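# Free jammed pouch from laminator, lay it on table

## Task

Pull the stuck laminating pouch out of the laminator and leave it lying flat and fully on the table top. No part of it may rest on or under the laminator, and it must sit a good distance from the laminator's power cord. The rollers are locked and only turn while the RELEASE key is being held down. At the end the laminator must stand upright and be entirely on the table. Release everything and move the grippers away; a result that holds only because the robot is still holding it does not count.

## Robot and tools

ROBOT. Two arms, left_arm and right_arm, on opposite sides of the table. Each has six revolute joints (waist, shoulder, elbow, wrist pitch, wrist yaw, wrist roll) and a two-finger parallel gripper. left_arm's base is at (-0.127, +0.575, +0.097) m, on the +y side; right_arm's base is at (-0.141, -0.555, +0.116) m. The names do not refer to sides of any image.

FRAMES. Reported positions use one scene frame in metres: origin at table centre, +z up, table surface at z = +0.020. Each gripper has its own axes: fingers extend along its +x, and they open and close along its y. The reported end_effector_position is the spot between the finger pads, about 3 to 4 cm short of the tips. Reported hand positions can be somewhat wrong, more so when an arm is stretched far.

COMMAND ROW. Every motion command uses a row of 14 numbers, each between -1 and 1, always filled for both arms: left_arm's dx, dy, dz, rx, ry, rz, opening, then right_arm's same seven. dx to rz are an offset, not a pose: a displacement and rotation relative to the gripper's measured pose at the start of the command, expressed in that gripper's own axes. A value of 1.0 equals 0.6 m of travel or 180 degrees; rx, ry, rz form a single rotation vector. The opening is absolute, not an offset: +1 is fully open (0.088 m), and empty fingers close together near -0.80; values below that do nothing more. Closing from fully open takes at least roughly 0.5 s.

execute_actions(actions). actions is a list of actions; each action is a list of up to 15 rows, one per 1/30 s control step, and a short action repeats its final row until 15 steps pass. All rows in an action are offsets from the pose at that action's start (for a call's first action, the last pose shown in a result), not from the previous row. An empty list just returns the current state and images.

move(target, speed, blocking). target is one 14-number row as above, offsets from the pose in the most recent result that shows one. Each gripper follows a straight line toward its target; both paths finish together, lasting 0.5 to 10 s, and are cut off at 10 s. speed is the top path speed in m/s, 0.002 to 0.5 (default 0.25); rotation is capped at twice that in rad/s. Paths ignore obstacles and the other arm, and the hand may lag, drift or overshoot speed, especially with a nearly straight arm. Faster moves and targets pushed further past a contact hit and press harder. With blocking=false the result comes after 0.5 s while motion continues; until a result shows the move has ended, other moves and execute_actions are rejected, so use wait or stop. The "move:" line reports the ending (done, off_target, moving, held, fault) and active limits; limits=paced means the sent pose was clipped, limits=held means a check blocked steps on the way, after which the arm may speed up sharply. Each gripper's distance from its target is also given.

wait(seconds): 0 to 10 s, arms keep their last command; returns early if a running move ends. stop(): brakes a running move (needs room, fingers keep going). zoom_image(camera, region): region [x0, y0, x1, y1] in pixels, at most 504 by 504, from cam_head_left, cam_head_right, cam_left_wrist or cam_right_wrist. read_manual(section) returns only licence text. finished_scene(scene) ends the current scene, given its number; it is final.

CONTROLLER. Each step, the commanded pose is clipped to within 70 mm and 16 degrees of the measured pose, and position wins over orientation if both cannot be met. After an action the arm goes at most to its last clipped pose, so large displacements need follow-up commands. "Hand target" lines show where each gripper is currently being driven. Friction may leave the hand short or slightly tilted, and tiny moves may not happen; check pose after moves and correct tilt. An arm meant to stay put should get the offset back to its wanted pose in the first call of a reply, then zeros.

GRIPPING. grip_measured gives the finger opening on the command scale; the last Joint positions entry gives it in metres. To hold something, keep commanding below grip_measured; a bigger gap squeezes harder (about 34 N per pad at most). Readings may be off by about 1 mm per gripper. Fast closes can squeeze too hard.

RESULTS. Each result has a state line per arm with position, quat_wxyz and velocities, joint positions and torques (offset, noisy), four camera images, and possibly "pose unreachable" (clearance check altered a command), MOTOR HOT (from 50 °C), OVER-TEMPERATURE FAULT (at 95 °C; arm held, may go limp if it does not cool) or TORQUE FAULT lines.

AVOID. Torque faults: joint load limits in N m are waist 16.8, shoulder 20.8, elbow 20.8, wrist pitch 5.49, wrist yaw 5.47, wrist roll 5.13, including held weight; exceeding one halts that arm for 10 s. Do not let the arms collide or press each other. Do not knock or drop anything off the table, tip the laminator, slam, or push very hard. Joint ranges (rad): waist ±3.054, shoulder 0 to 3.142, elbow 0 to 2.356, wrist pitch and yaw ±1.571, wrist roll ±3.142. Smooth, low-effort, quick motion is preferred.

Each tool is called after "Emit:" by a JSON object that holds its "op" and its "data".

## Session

Emit:
{"op": "execute_actions", "data": {"actions": []}}

Scene clock: 0.00 s.
left_arm: end_effector_position=(+0.2112, +0.3625, +0.1409) grip_measured=+0.817 end_effector_quat_wxyz=(+0.936, +0.063, +0.101, +0.331) end_effector_velocity=(-0.001, +0.001, +0.002) end_effector_angular_velocity=(+0.016, +0.003, -0.004) | right_arm: end_effector_position=(-0.0632, -0.4271, +0.3001) grip_measured=+0.850 end_effector_quat_wxyz=(+0.753, +0.108, +0.641, -0.106) end_effector_velocity=(-0.002, -0.001, -0.001) end_effector_angular_velocity=(-0.010, +0.012, +0.010)
Joint positions: left_arm=[ 1.082  2.375  1.456 -1.047 -1.41  -1.783  0.079] | right_arm=[-0.324  1.079  1.097 -1.548  0.153  1.478  0.081]
Joint velocities: left_arm=[-0.002 -0.002 -0.002 -0.022 -0.007 -0.007  0.   ] | right_arm=[ 0.002  0.002 -0.002 -0.007 -0.007 -0.007  0.   ]
Joint torques (N m, as the arm reports them, + toward a larger angle): no reading
Motor temperatures (°C, as the motors report them): left_arm=[18 21 21 21 20 18] | right_arm=[20 20 19 20 19 20]
Heat: left arm: hottest shoulder 21 °C (+0.0 °C/min); right arm: hottest waist 20 °C (+0.0 °C/min).
Hand target (left_arm): +0.211, +0.362, +0.141; +0.936, +0.063, +0.101, +0.331
Hand target (right_arm): -0.063, -0.427, +0.300; +0.753, +0.108, +0.641, -0.106

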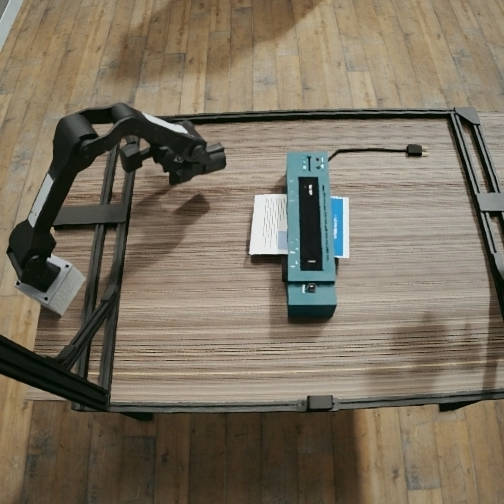

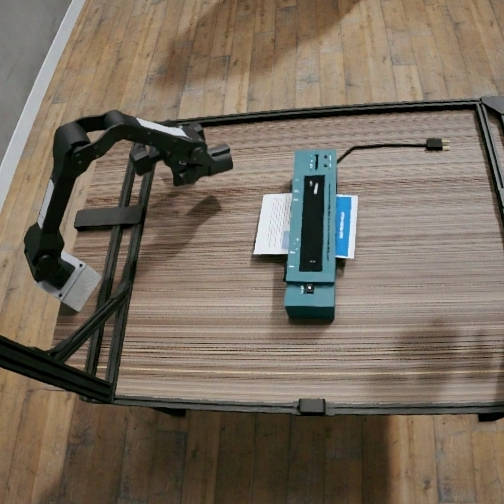

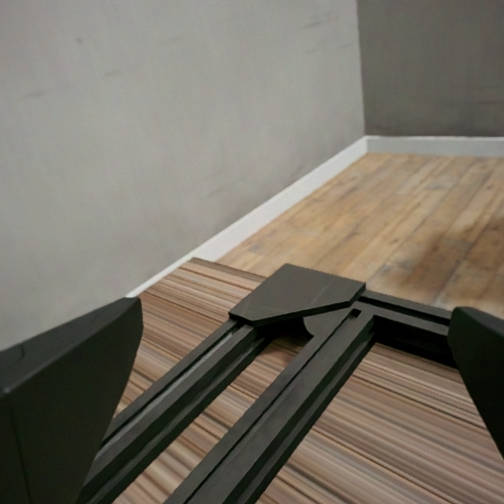

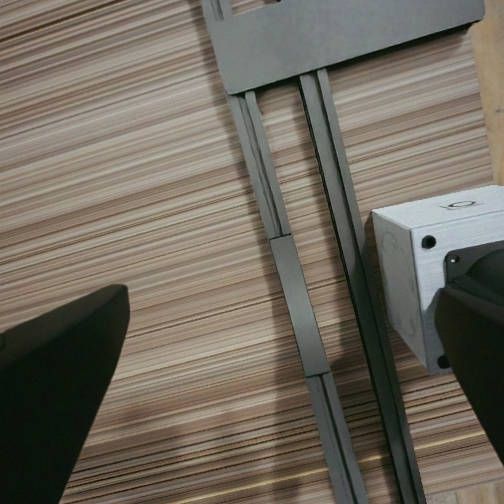

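Emit:
{"op": "move", "data": {"target": [-0.333,0.038,0.045,-0.038,0.462,-0.402,0.2, 0,0,0,-0.559,-0.091,0.224,-1], "speed": 0.3}}

Scene clock: 4.03 s.
left_arm: end_effector_position=(+0.0526, +0.2505, +0.2040) grip_measured=+0.200 end_effector_quat_wxyz=(-0.656, +0.272, -0.646, +0.279) end_effector_velocity=(-0.002, +0.002, -0.001) end_effector_angular_velocity=(+0.009, +0.006, +0.007) | right_arm: end_effector_position=(-0.0630, -0.4260, +0.3020) grip_measured=-0.783 end_effector_quat_wxyz=(+0.627, -0.323, +0.320, +0.633) end_effector_velocity=(-0.001, -0.001, -0.000) end_effector_angular_velocity=(+0.003, -0.003, +0.013)
Joint positions: left_arm=[ 1.142  1.525  0.865 -0.235  0.466 -1.036  0.049] | right_arm=[-1.027  0.771  0.875 -1.361 -0.553 -1.016  0.001]
Joint velocities: left_arm=[-0.002 -0.007 -0.007 -0.007 -0.007 -0.007 -0.   ] | right_arm=[-0.007 -0.002 -0.002 -0.007 -0.007 -0.022 -0.   ]
Joint torques (N m, as the arm reports them, + toward a larger angle): left_arm=[ 0.28 -5.82  4.57  1.58  0.35  0.14] | right_arm=[-0.34  0.42  4.49  0.53 -0.49 -0.09]
Motor temperatures (°C, as the motors report them): left_arm=[18 22 21 21 20 18] | right_arm=[20 20 19 20 19 20]
Heat: left arm: hottest shoulder 22 °C (+0.0 °C/min); right arm: hottest waist 20 °C (+0.0 °C/min).
Hand target (left_arm): +0.051, +0.253, +0.200; +0.655, -0.270, +0.650, -0.275
Hand target (right_arm): -0.063, -0.426, +0.300; +0.624, -0.320, +0.324, +0.634
Off the commanded pose (left_arm): 0.004 m, 1 deg.
Off the commanded pose (right_arm): 0.002 m, 1 deg.
move: done

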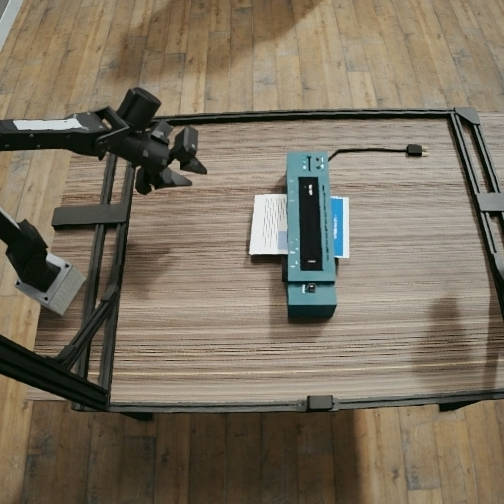

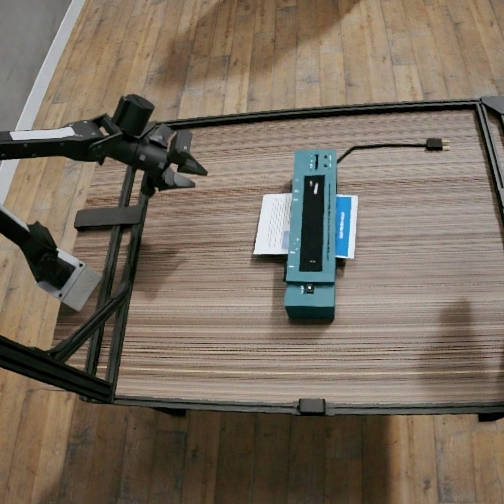

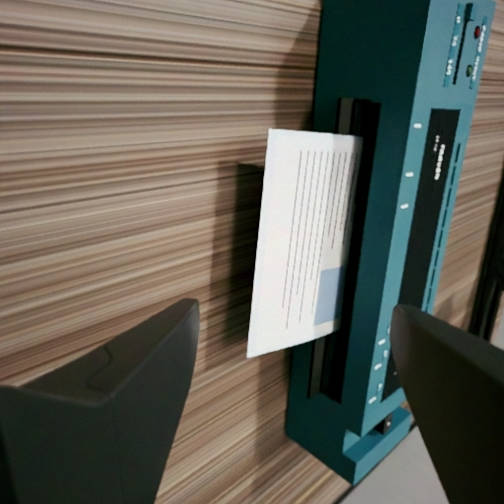

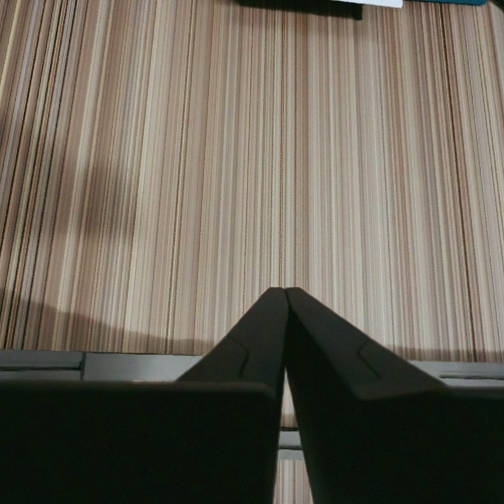

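Emit:
{"op": "move", "data": {"target": [0.247,0.03,-0.088,0,0,0,0.2, 0.6,0.178,0.38,0,0,0,-1], "speed": 0.2}}

Scene clock: 7.17 s.
left_arm: end_effector_position=(+0.0016, +0.1588, +0.0891) grip_measured=+0.200 end_effector_quat_wxyz=(-0.657, +0.270, -0.646, +0.280) end_effector_velocity=(-0.005, +0.000, -0.001) end_effector_angular_velocity=(+0.005, +0.023, +0.003) | right_arm: end_effector_position=(-0.1713, -0.0335, +0.1513) grip_measured=-0.783 end_effector_quat_wxyz=(+0.628, -0.322, +0.315, +0.634) end_effector_velocity=(+0.000, -0.002, -0.001) end_effector_angular_velocity=(-0.008, +0.001, +0.008)
Joint positions: left_arm=[ 0.845  2.001  0.859  0.334  0.269 -1.272  0.049] | right_arm=[ 0.137  2.161  1.461 -0.237  0.037  0.042  0.001]
Joint velocities: left_arm=[-0.007 -0.002 -0.002 -0.007  0.007 -0.022 -0.   ] | right_arm=[-0.002 -0.002 -0.002 -0.007 -0.007 -0.007 -0.   ]
Joint torques (N m, as the arm reports them, + toward a larger angle): left_arm=[-0.2  -6.87  5.7   1.69  0.   -0.13] | right_arm=[ 0.16 -8.33  5.87  0.91  0.14  0.12]
Motor temperatures (°C, as the motors report them): left_arm=[18 23 21 22 20 18] | right_arm=[20 20 20 20 19 20]
Heat: left arm: hottest shoulder 23 °C (+16.7 °C/min); right arm: hottest waist 20 °C (+0.0 °C/min).
Hand target (left_arm): +0.002, +0.156, +0.088; +0.657, -0.271, +0.646, -0.279
Hand target (right_arm): -0.172, -0.033, +0.144; +0.627, -0.327, +0.320, +0.631
Off the commanded pose (left_arm): 0.003 m, 0 deg.
Off the commanded pose (right_arm): 0.008 m, 1 deg.
move: done

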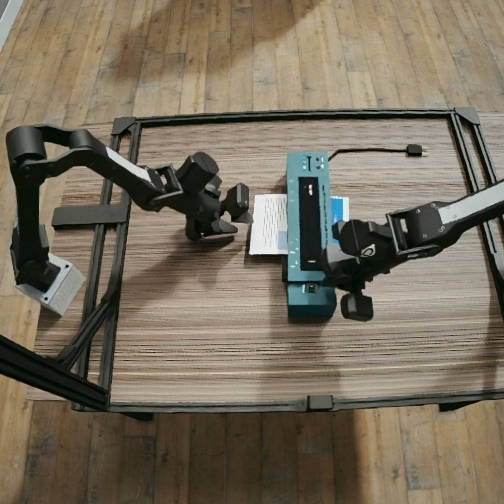

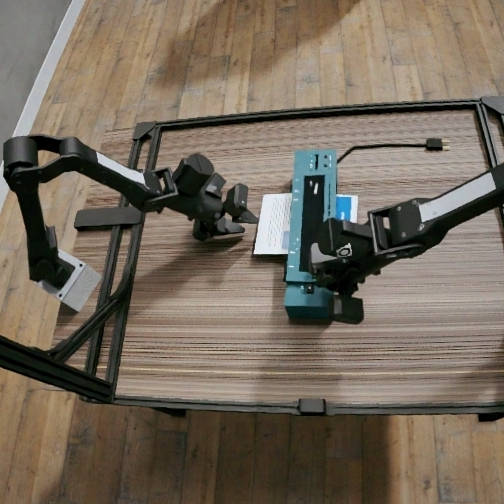

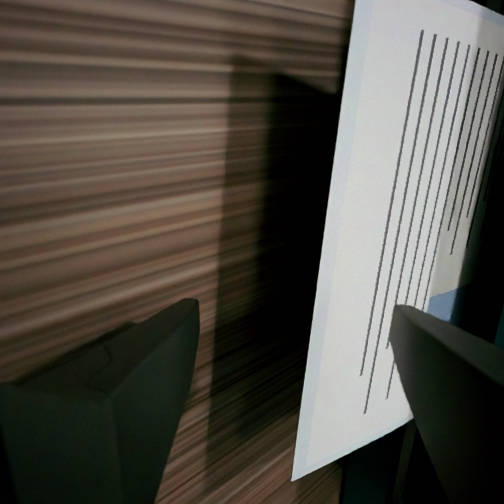

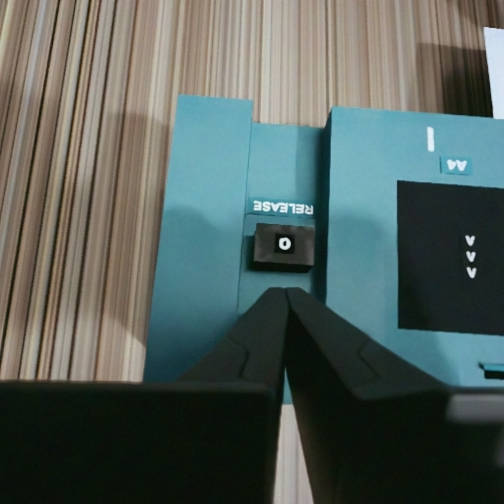

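Emit:
{"op": "move", "data": {"target": [0.05,-0.022,0,0,0,0,0.2, 0.066,0,-0.023,0,0.01,0,-1], "speed": 0.04}}

Emit:
{"op": "execute_actions", "data": {"actions": [[[0,0,0,0,0,0,-1,0.025,0,-0.03,0,0.015,0,-1]],[[0,0,0,0,0,0,-1,0.025,0,-0.03,0,0.015,0,-1]],[[-0.036,0.036,0,0,0,0,-1,0.025,0,-0.03,0,0.015,0,-1]],[[-0.036,0.036,0,0,0,0,-1,0.025,0,-0.03,0,0.015,0,-1]]]}}

Scene clock: 8.70 s.
left_arm: end_effector_position=(+0.0021, +0.1301, +0.0802) grip_measured=+0.200 end_effector_quat_wxyz=(-0.657, +0.271, -0.644, +0.282) end_effector_velocity=(-0.000, -0.000, +0.001) end_effector_angular_velocity=(+0.004, +0.012, +0.018) | right_arm: end_effector_position=(-0.1720, -0.0234, +0.1258) grip_measured=-0.783 end_effector_quat_wxyz=(+0.626, -0.327, +0.320, +0.632) end_effector_velocity=(+0.000, +0.001, +0.001) end_effector_angular_velocity=(+0.007, -0.006, +0.020)
Joint positions: left_arm=[ 0.816  2.1    0.972  0.33   0.249 -1.291  0.049] | right_arm=[ 0.137  2.246  1.5   -0.206  0.037  0.042  0.001]
Joint velocities: left_arm=[-0.002 -0.002  0.002 -0.007 -0.007 -0.022 -0.   ] | right_arm=[-0.002 -0.002 -0.002  0.007 -0.007 -0.022 -0.   ]
Joint torques (N m, as the arm reports them, + toward a larger angle): left_arm=[-0.24 -7.49  5.74  1.39 -0.06 -0.07] | right_arm=[-0.22 -6.81  6.26  1.56 -0.06 -0.02]
Motor temperatures (°C, as the motors report them): left_arm=[18 23 21 22 20 18] | right_arm=[20 21 20 21 19 20]
Heat: left arm: hottest shoulder 23 °C (+13.8 °C/min); right arm: hottest shoulder 21 °C (+6.9 °C/min).
Hand target (left_arm): +0.002, +0.128, +0.078; +0.657, -0.270, +0.645, -0.280
Hand target (right_arm): -0.171, -0.022, +0.112; +0.623, -0.332, +0.325, +0.629
Off the commanded pose (left_arm): 0.003 m, 0 deg.
Off the commanded pose (right_arm): 0.015 m, 1 deg.
move: off_target (right_arm)

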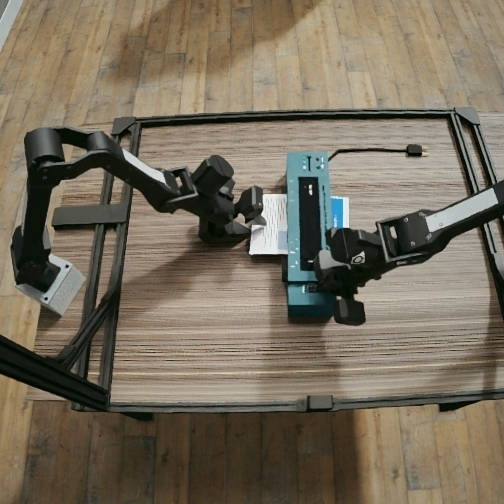

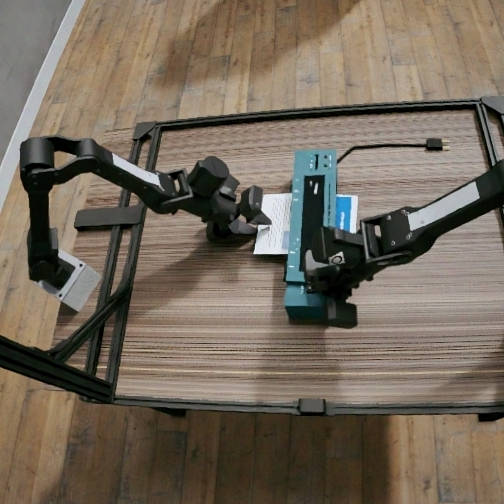

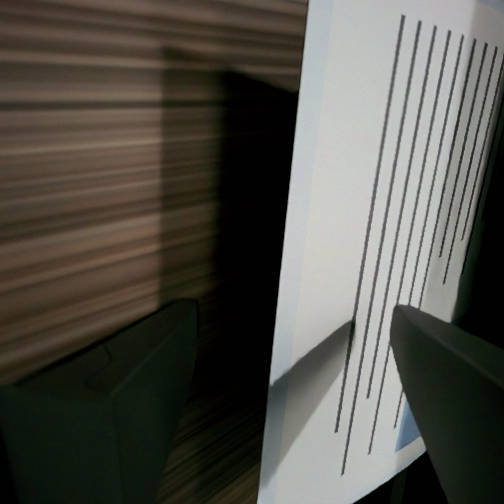

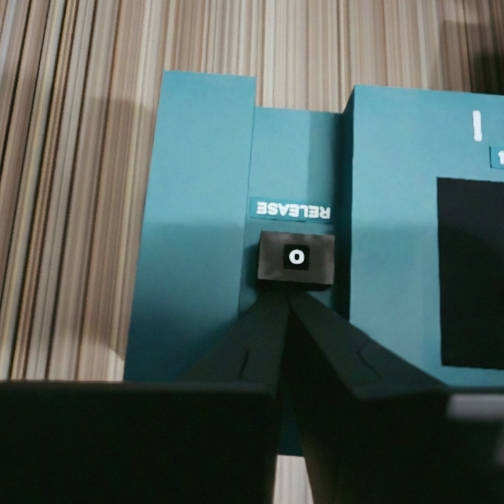

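Scene clock: 10.70 s.
left_arm: end_effector_position=(-0.0031, +0.1565, +0.1054) grip_measured=-0.806 end_effector_quat_wxyz=(+0.645, -0.284, +0.624, -0.338) end_effector_velocity=(-0.001, -0.002, +0.007) end_effector_angular_velocity=(-0.044, +0.003, -0.010) | right_arm: end_effector_position=(-0.1700, -0.0220, +0.1249) grip_measured=-0.783 end_effector_quat_wxyz=(+0.628, -0.325, +0.318, +0.631) end_effector_velocity=(+0.002, +0.001, +0.001) end_effector_angular_velocity=(+0.008, -0.010, -0.001)
Joint positions: left_arm=[ 0.849  1.971  0.797  0.473  0.317 -1.237  0.   ] | right_arm=[ 0.134  2.25   1.5   -0.196  0.04   0.042  0.001]
Joint velocities: left_arm=[ 0.002 -0.007 -0.017  0.051  0.022 -0.007  0.   ] | right_arm=[-0.002 -0.002 -0.002  0.007  0.007 -0.007 -0.   ]
Joint torques (N m, as the arm reports them, + toward a larger angle): left_arm=[ 1.57 -8.21  0.98  0.54 -0.27  0.53] | right_arm=[ 0.12 -7.21  4.46  0.47 -0.14  0.07]
Motor temperatures (°C, as the motors report them): left_arm=[18 24 21 22 20 18] | right_arm=[20 21 20 21 19 20]
Heat: left arm: hottest shoulder 24 °C (+16.8 °C/min); right arm: hottest shoulder 21 °C (+5.6 °C/min).
Hand target (left_arm): +0.001, +0.171, +0.094; +0.653, -0.277, +0.629, -0.317
Hand target (right_arm): -0.171, -0.030, +0.103; +0.619, -0.342, +0.334, +0.624
Off the commanded pose (left_arm): 0.019 m, 3 deg.
Off the commanded pose (right_arm): 0.023 m, 3 deg.

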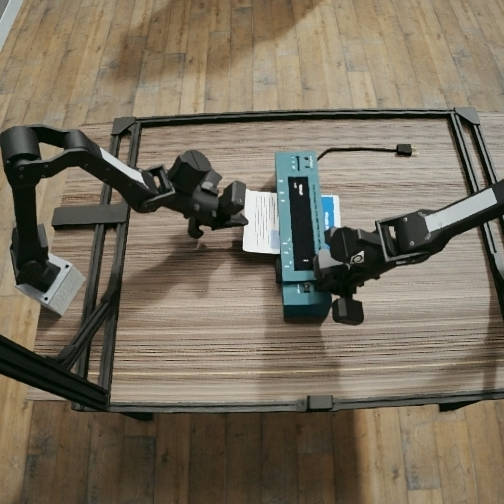

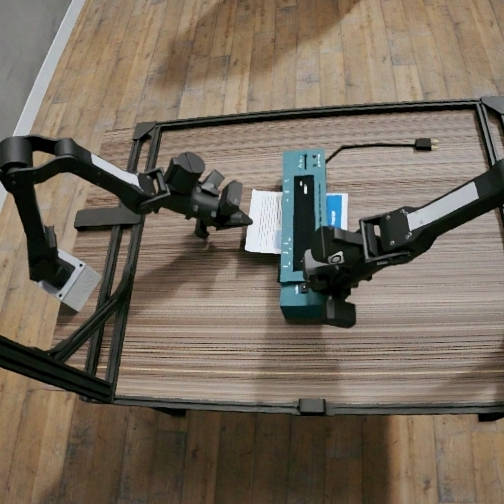

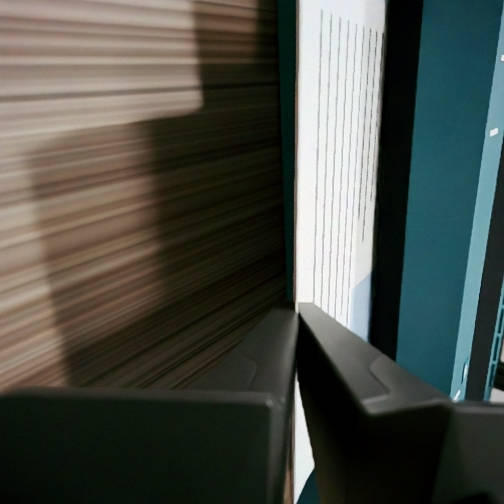

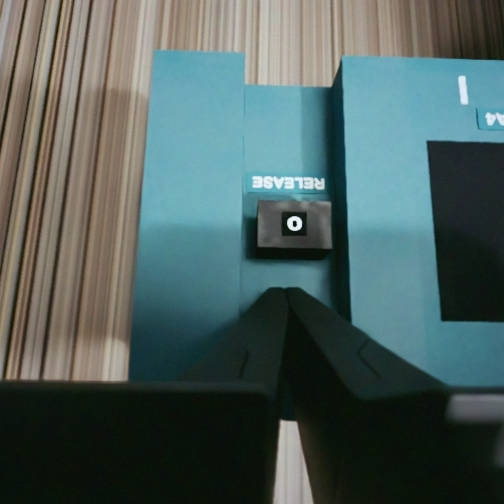

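Emit:
{"op": "execute_actions", "data": {"actions": [[[0.025,0.02,0,0,0,0,-1,-0.041,0,0.028,0,0,0,-1]],[[0,0,0,0,0,0,-1,0.008,0,0.035,0,0,0,-1]],[[0,0,0,0,0,0,-1,0,0,0,0,0,0,-1]]]}}

Scene clock: 15.00 s.
left_arm: end_effector_position=(-0.0014, +0.1569, +0.0857) grip_measured=-0.812 end_effector_quat_wxyz=(-0.644, +0.288, -0.629, +0.328) end_effector_velocity=(-0.001, +0.003, -0.003) end_effector_angular_velocity=(+0.022, +0.010, +0.008) | right_arm: end_effector_position=(-0.1700, -0.0055, +0.1648) grip_measured=-0.783 end_effector_quat_wxyz=(+0.629, -0.324, +0.318, +0.631) end_effector_velocity=(+0.000, -0.002, -0.003) end_effector_angular_velocity=(-0.013, +0.001, +0.008)
Joint positions: left_arm=[ 0.852  2.04   0.793  0.535  0.316 -1.254  0.   ] | right_arm=[ 0.133  2.243  1.661 -0.362  0.04   0.042  0.001]
Joint velocities: left_arm=[-0.002 -0.002 -0.002 -0.022 -0.007 -0.007  0.   ] | right_arm=[-0.002  0.002 -0.002 -0.007 -0.007 -0.007 -0.   ]
Joint torques (N m, as the arm reports them, + toward a larger angle): left_arm=[-0.09 -7.92  4.28  1.77  0.05  0.3 ] | right_arm=[ -0.01 -11.25   5.39   1.07   0.03   0.02]
Motor temperatures (°C, as the motors report them): left_arm=[18 25 21 22 20 18] | right_arm=[20 23 20 21 19 20]
Heat: left arm: hottest shoulder 25 °C (+16.0 °C/min); right arm: hottest shoulder 23 °C (+12.0 °C/min).
Hand target (left_arm): -0.001, +0.157, +0.086; +0.645, -0.287, +0.627, -0.330
Hand target (right_arm): -0.170, -0.005, +0.165; +0.629, -0.324, +0.318, +0.631
Off the commanded pose (left_arm): 0.000 m, 0 deg.
Off the commanded pose (right_arm): 0.000 m, 0 deg.

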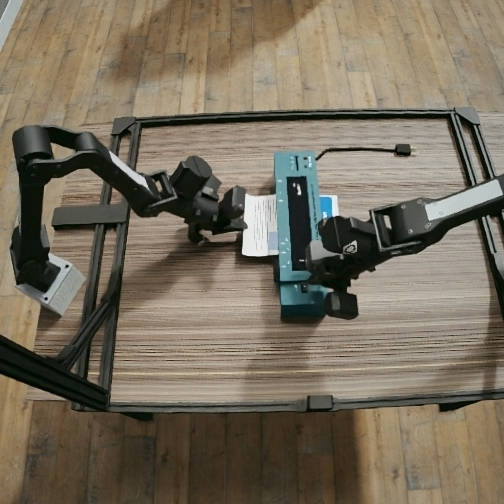

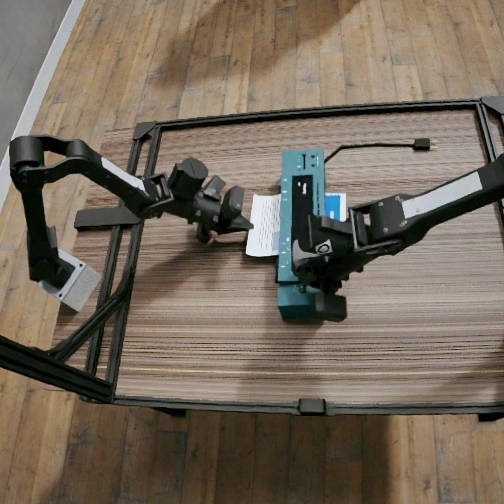

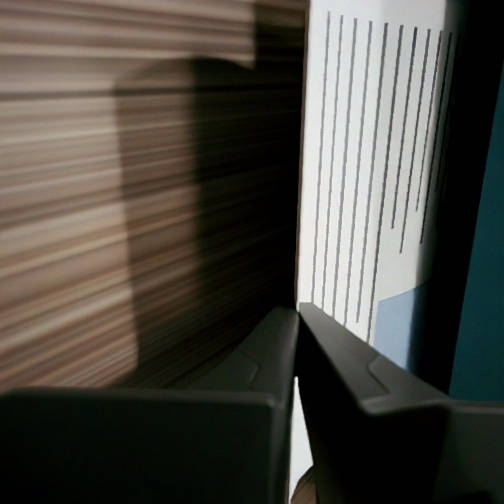

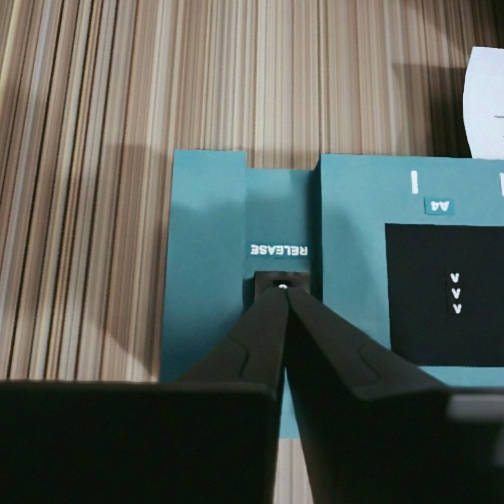

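Emit:
{"op": "move", "data": {"target": [0,0,0,0,0,0,-1, 0.085,0,-0.039,0,0.01,0,-1], "speed": 0.04}}

Scene clock: 16.83 s.
left_arm: end_effector_position=(-0.0012, +0.1569, +0.0858) grip_measured=-0.812 end_effector_quat_wxyz=(-0.643, +0.289, -0.629, +0.327) end_effector_velocity=(-0.001, +0.007, -0.008) end_effector_angular_velocity=(+0.044, -0.003, +0.010) | right_arm: end_effector_position=(-0.1708, +0.0068, +0.1293) grip_measured=-0.783 end_effector_quat_wxyz=(+0.629, -0.324, +0.318, +0.631) end_effector_velocity=(-0.002, +0.000, +0.000) end_effector_angular_velocity=(-0.004, +0.013, +0.016)
Joint positions: left_arm=[ 0.853  2.04   0.793  0.535  0.317 -1.257  0.   ] | right_arm=[ 0.133  2.342  1.683 -0.284  0.04   0.042  0.001]
Joint velocities: left_arm=[-0.002 -0.002 -0.007 -0.037 -0.022  0.007  0.   ] | right_arm=[-0.002  0.002  0.007 -0.007 -0.022 -0.007 -0.   ]
Joint torques (N m, as the arm reports them, + toward a larger angle): left_arm=[-0.01 -7.96  4.31  1.62  0.08  0.24] | right_arm=[-0.23 -7.66  5.69  1.18 -0.07 -0.01]
Motor temperatures (°C, as the motors report them): left_arm=[18 25 21 22 20 18] | right_arm=[20 23 21 21 19 20]
Heat: left arm: hottest shoulder 25 °C (+14.3 °C/min); right arm: hottest shoulder 23 °C (+10.7 °C/min).
Hand target (left_arm): -0.001, +0.157, +0.086; +0.644, -0.288, +0.629, -0.328
Hand target (right_arm): -0.170, +0.005, +0.111; +0.624, -0.334, +0.328, +0.626
Off the commanded pose (left_arm): 0.000 m, 0 deg.
Off the commanded pose (right_arm): 0.020 m, 2 deg.
move: off_target (right_arm)

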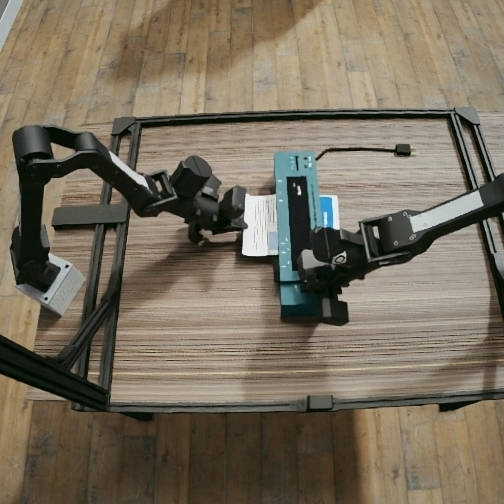

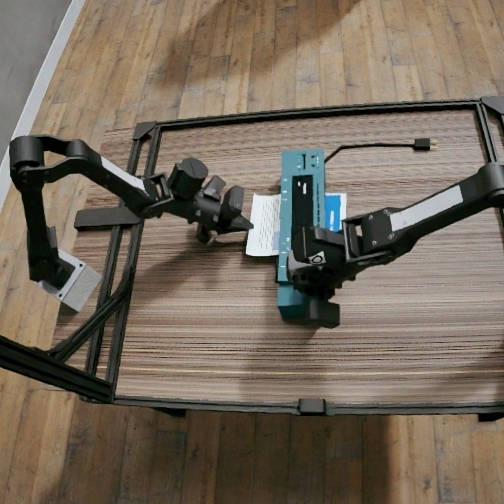

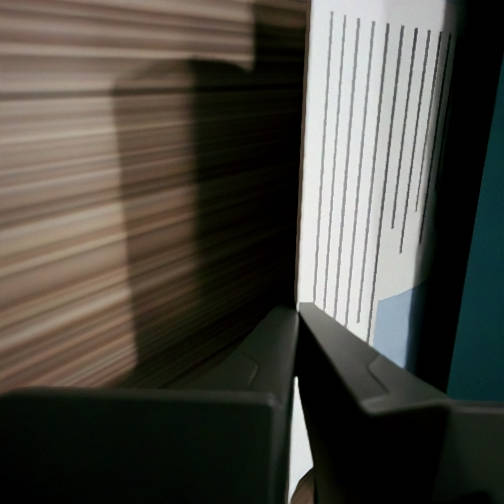

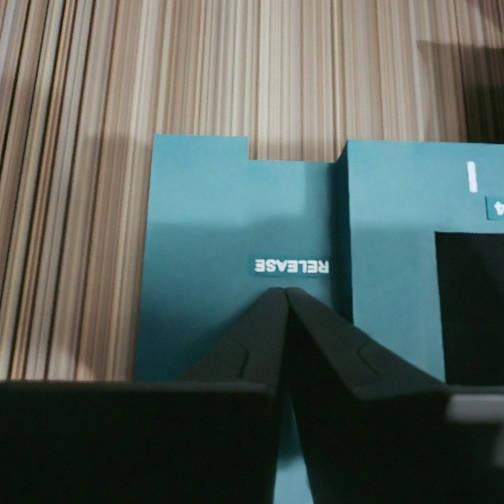

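Emit:
{"op": "execute_actions", "data": {"actions": [[[0,0,0,0,0,0,-1,0.02,0,-0.04,0,0.015,0,-1]],[[-0.04,0.031,0,0,0,0.01,-1,0.025,0,-0.03,0,0.015,0,-1]]]}}

Scene clock: 18.07 s.
left_arm: end_effector_position=(-0.0013, +0.1824, +0.0878) grip_measured=-0.813 end_effector_quat_wxyz=(-0.644, +0.282, -0.635, +0.320) end_effector_velocity=(+0.000, +0.004, -0.003) end_effector_angular_velocity=(+0.022, +0.010, +0.013) | right_arm: end_effector_position=(-0.1706, +0.0061, +0.1265) grip_measured=-0.783 end_effector_quat_wxyz=(+0.631, -0.322, +0.316, +0.632) end_effector_velocity=(+0.005, -0.002, -0.003) end_effector_angular_velocity=(-0.012, -0.011, -0.006)
Joint positions: left_arm=[ 0.885  1.969  0.709  0.518  0.341 -1.229  0.   ] | right_arm=[ 0.132  2.341  1.665 -0.261  0.04   0.042  0.001]
Joint velocities: left_arm=[ 0.002 -0.002 -0.002 -0.022 -0.007 -0.007  0.   ] | right_arm=[-0.007  0.002 -0.002 -0.007  0.007 -0.007 -0.   ]
Joint torques (N m, as the arm reports them, + toward a larger angle): left_arm=[ 0.42 -8.12  2.8   1.49 -0.01  0.43] | right_arm=[-0.04 -7.78  4.76  0.72 -0.04  0.07]
Motor temperatures (°C, as the motors report them): left_arm=[18 26 21 23 20 18] | right_arm=[20 24 21 21 19 20]
Heat: left arm: hottest shoulder 26 °C (+16.6 °C/min); right arm: hottest shoulder 24 °C (+13.3 °C/min).
Hand target (left_arm): -0.000, +0.187, +0.086; +0.647, -0.280, +0.634, -0.316
Hand target (right_arm): -0.170, -0.000, +0.104; +0.623, -0.337, +0.331, +0.624
Off the commanded pose (left_arm): 0.005 m, 1 deg.
Off the commanded pose (right_arm): 0.023 m, 3 deg.

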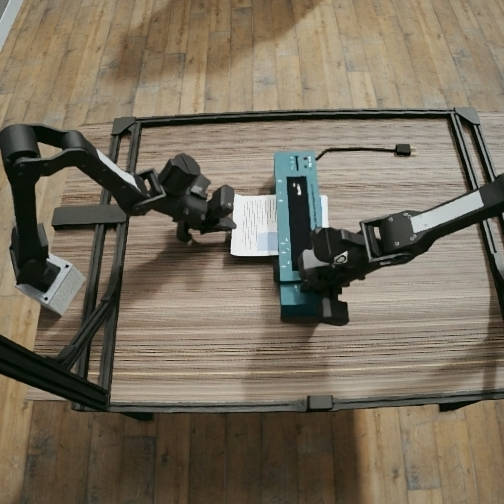

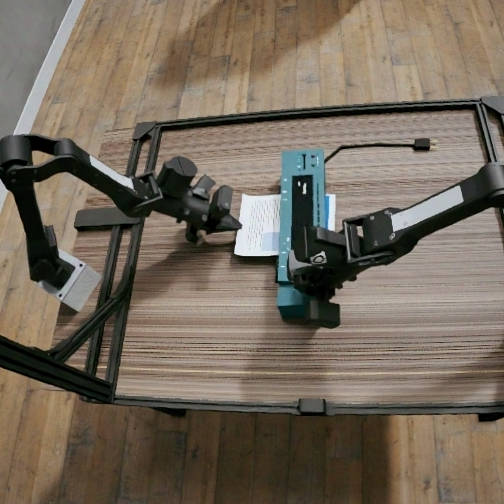

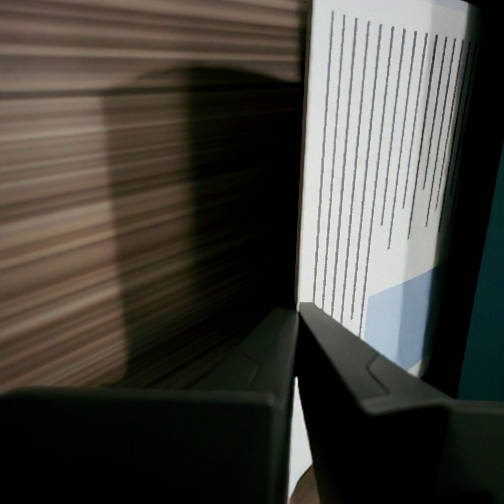

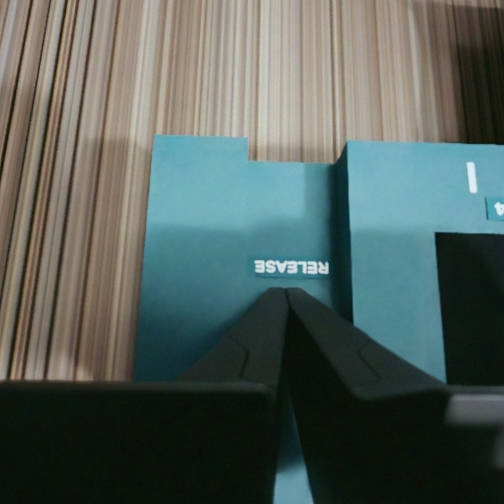

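Working; pull to y≈0.34, steepening to clear the rail.

Emit:
{"op": "execute_actions", "data": {"actions": [[[-0.05,0.044,0,0,0,0.02,-1,0.025,0,-0.03,0,0.015,0,-1]],[[-0.048,0.047,0,0,0,0.02,-1,0.025,0,-0.03,0,0.015,0,-1]],[[-0.046,0.05,0,0,0,0.02,-1,0.025,0,-0.03,0,0.015,0,-1]],[[-0.043,0.053,0,0,0,0.02,-1,0.025,0,-0.03,0,0.015,0,-1]]]}}

Scene clock: 20.33 s.
left_arm: end_effector_position=(+0.0059, +0.3316, +0.0856) grip_measured=-0.813 end_effector_quat_wxyz=(-0.674, +0.205, -0.666, +0.243) end_effector_velocity=(-0.001, +0.005, -0.003) end_effector_angular_velocity=(+0.029, -0.004, +0.002) | right_arm: end_effector_position=(-0.1705, +0.0065, +0.1268) grip_measured=-0.783 end_effector_quat_wxyz=(+0.631, -0.321, +0.315, +0.632) end_effector_velocity=(+0.000, -0.000, +0.001) end_effector_angular_velocity=(-0.003, -0.007, +0.020)
Joint positions: left_arm=[ 1.174  1.557  0.402  0.096  0.414 -0.902  0.   ] | right_arm=[ 0.132  2.341  1.666 -0.259  0.039  0.042  0.001]
Joint velocities: left_arm=[-0.002 -0.002 -0.002 -0.022 -0.022  0.007  0.   ] | right_arm=[-0.002 -0.002  0.002 -0.007 -0.007 -0.022  0.   ]
Joint torques (N m, as the arm reports them, + toward a larger angle): left_arm=[ 0.26 -4.88  3.45  1.08  0.27  0.3 ] | right_arm=[-0.02 -7.79  4.8   0.76 -0.05  0.07]
Motor temperatures (°C, as the motors report them): left_arm=[18 26 22 23 20 18] | right_arm=[20 24 21 21 19 20]
Heat: left arm: hottest shoulder 26 °C (+14.8 °C/min); right arm: hottest shoulder 24 °C (+11.8 °C/min).
Hand target (left_arm): +0.005, +0.334, +0.085; +0.674, -0.204, +0.667, -0.243
Hand target (right_arm): -0.170, +0.000, +0.105; +0.623, -0.336, +0.330, +0.624
Off the commanded pose (left_arm): 0.003 m, 0 deg.
Off the commanded pose (right_arm): 0.023 m, 3 deg.

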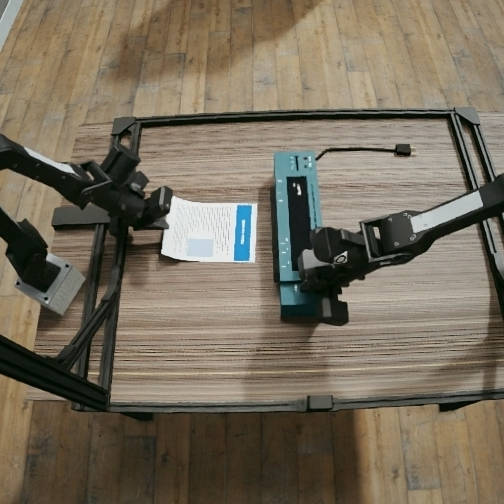

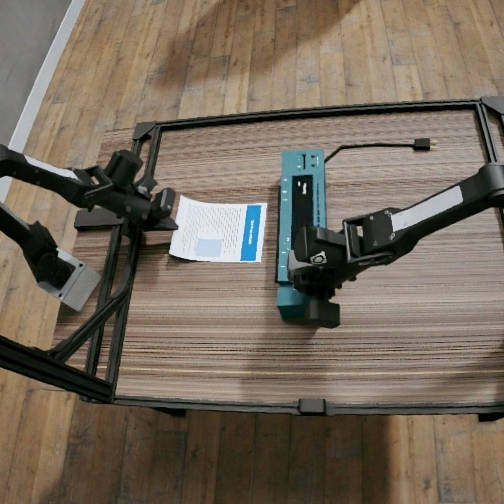

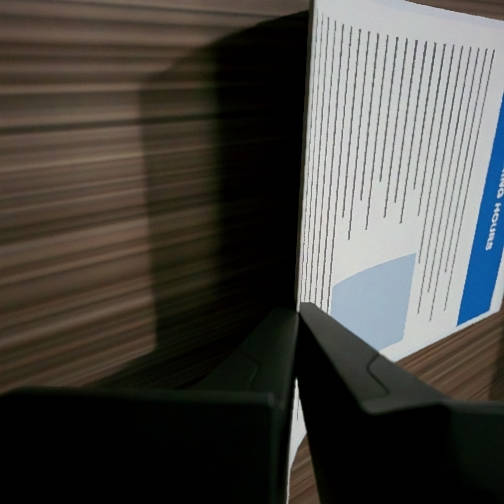

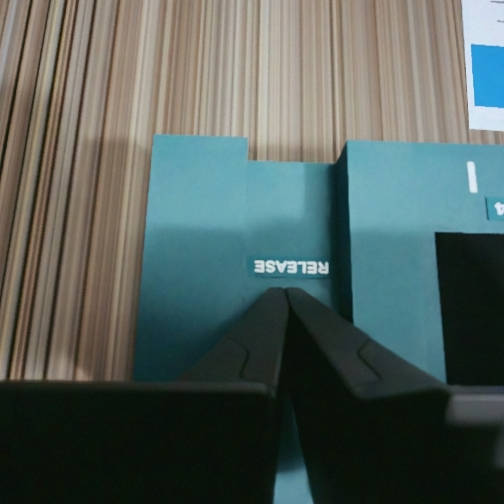

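Emit:
{"op": "move", "data": {"target": [0,0,0,0,0,0,0, -0.05,0,0,0,0,0,-1], "speed": 0.1}}

Emit:
{"op": "move", "data": {"target": [-0.15,0,0,0,0,0,0, -0.15,0,-0.1,0,0,0,-1], "speed": 0.1}}

Scene clock: 21.53 s.
left_arm: end_effector_position=(+0.0059, +0.3318, +0.0857) grip_measured=+0.000 end_effector_quat_wxyz=(-0.674, +0.205, -0.667, +0.243) end_effector_velocity=(-0.003, +0.001, -0.000) end_effector_angular_velocity=(+0.001, +0.023, +0.012) | right_arm: end_effector_position=(-0.1696, -0.0080, +0.1498) grip_measured=-0.783 end_effector_quat_wxyz=(+0.631, -0.320, +0.314, +0.633) end_effector_velocity=(+0.001, -0.006, -0.008) end_effector_angular_velocity=(-0.027, -0.000, +0.008)
Joint positions: left_arm=[ 1.175  1.557  0.402  0.094  0.415 -0.901  0.039] | right_arm=[ 0.132  2.25   1.602 -0.283  0.039  0.042  0.001]
Joint velocities: left_arm=[-0.002 -0.002 -0.002 -0.007  0.007 -0.022 -0.   ] | right_arm=[-0.002  0.002 -0.017 -0.007 -0.007 -0.007 -0.   ]
Joint torques (N m, as the arm reports them, + toward a larger angle): left_arm=[-0.03 -4.14  4.31  1.32  0.19  0.05] | right_arm=[  0.2  -12.33   4.21   0.92   0.08   0.09]
Motor temperatures (°C, as the motors report them): left_arm=[18 26 22 23 20 18] | right_arm=[20 25 21 21 19 20]
Heat: left arm: hottest shoulder 26 °C (+13.9 °C/min); right arm: hottest shoulder 25 °C (+13.9 °C/min).
Hand target (left_arm): +0.006, +0.332, +0.086; +0.674, -0.205, +0.666, -0.243
Hand target (right_arm): -0.171, -0.011, +0.151; +0.631, -0.321, +0.315, +0.632
Off the commanded pose (left_arm): 0.000 m, 0 deg.
Off the commanded pose (right_arm): 0.004 m, 0 deg.
move: done

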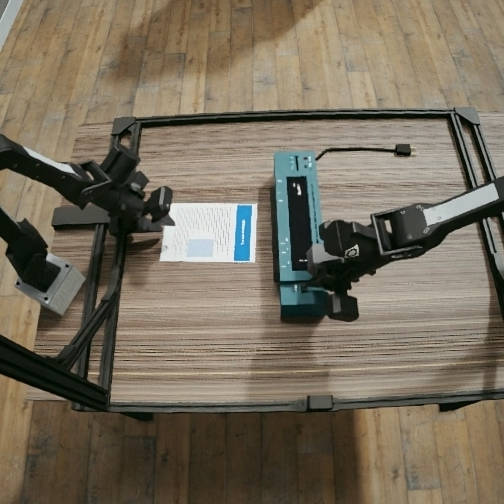

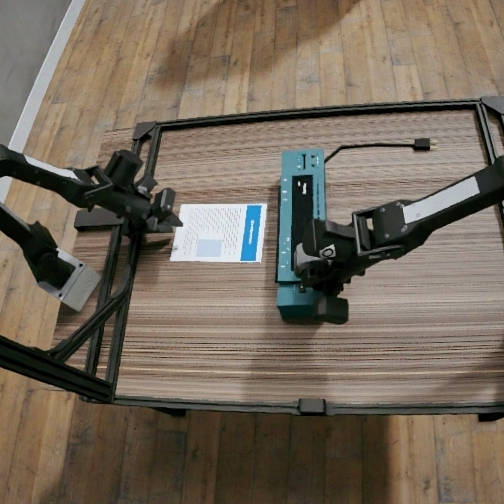

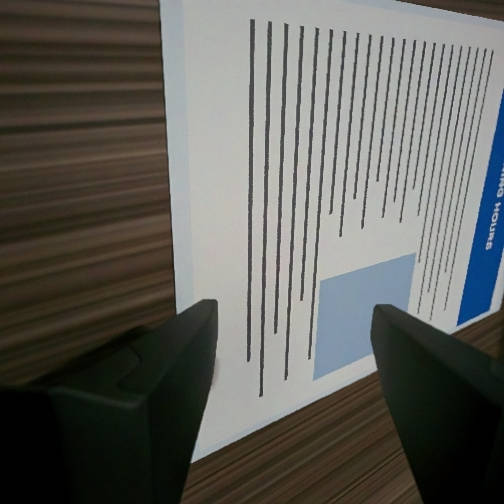

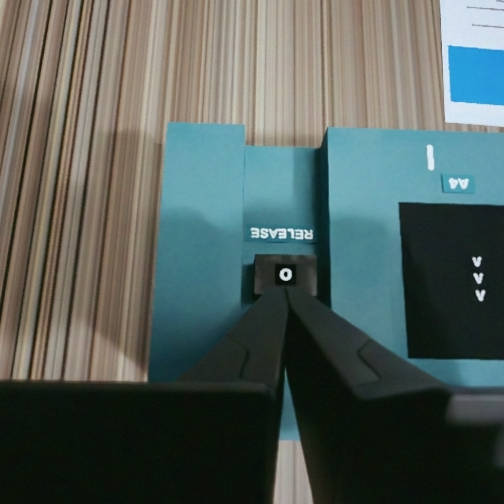

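Scene clock: 23.00 s.
left_arm: end_effector_position=(+0.0032, +0.3878, +0.1526) grip_measured=+0.000 end_effector_quat_wxyz=(-0.670, +0.204, -0.672, +0.238) end_effector_velocity=(+0.002, -0.002, +0.003) end_effector_angular_velocity=(-0.016, -0.014, -0.006) | right_arm: end_effector_position=(-0.1684, -0.1067, +0.1850) grip_measured=-0.783 end_effector_quat_wxyz=(+0.631, -0.319, +0.314, +0.634) end_effector_velocity=(-0.002, -0.007, -0.006) end_effector_angular_velocity=(-0.033, +0.002, +0.028)
Joint positions: left_arm=[ 1.391  1.139  0.471 -0.507  0.512 -0.686  0.039] | right_arm=[ 0.145  1.851  1.145 -0.223  0.046  0.053  0.001]
Joint velocities: left_arm=[ 0.002 -0.007  0.002  0.007  0.007  0.007 -0.   ] | right_arm=[-0.002 -0.002 -0.012 -0.022 -0.022 -0.022 -0.   ]
Joint torques (N m, as the arm reports them, + toward a larger angle): left_arm=[ 0.37 -3.04  6.98  0.87  0.42  0.33] | right_arm=[ 0.29 -9.38  4.01  1.04  0.14  0.12]
Motor temperatures (°C, as the motors report them): left_arm=[18 26 22 23 20 18] | right_arm=[20 25 21 21 19 20]
Heat: left arm: hottest shoulder 26 °C (+13.0 °C/min); right arm: hottest shoulder 25 °C (+13.0 °C/min).
Hand target (left_arm): +0.006, +0.386, +0.157; +0.673, -0.206, +0.667, -0.243
Hand target (right_arm): -0.169, -0.110, +0.185; +0.631, -0.320, +0.314, +0.633
Off the commanded pose (left_arm): 0.006 m, 1 deg.
Off the commanded pose (right_arm): 0.003 m, 0 deg.
move: done

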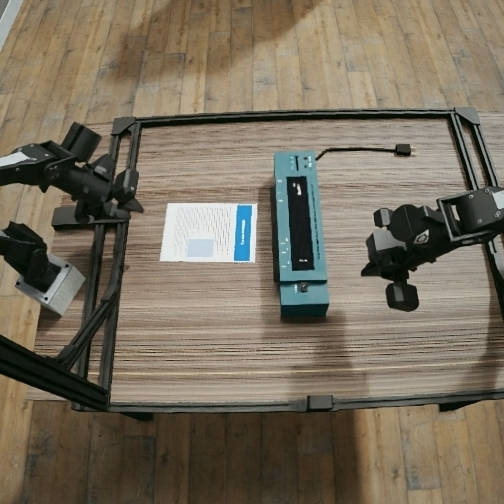

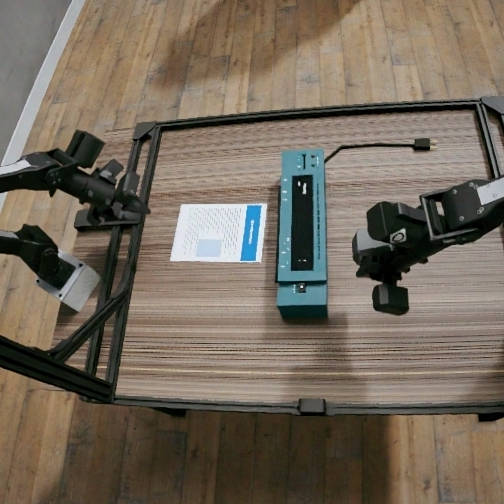

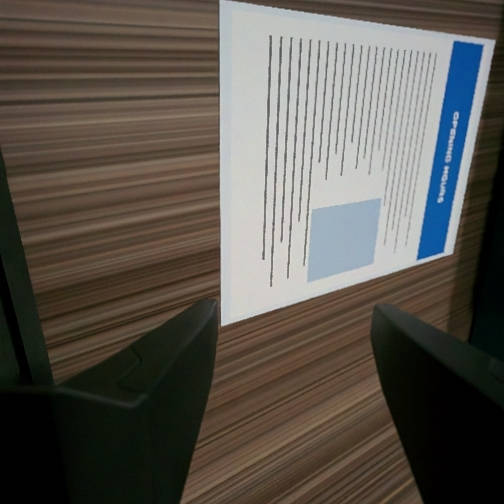

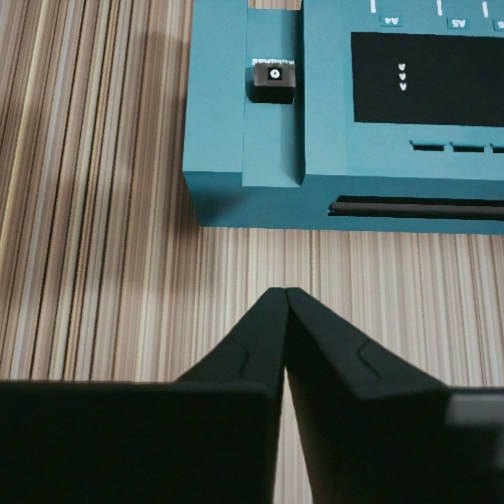

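Emit:
{"op": "finished_scene", "data": {"scene": 2}}

The scene is finished: the task was done.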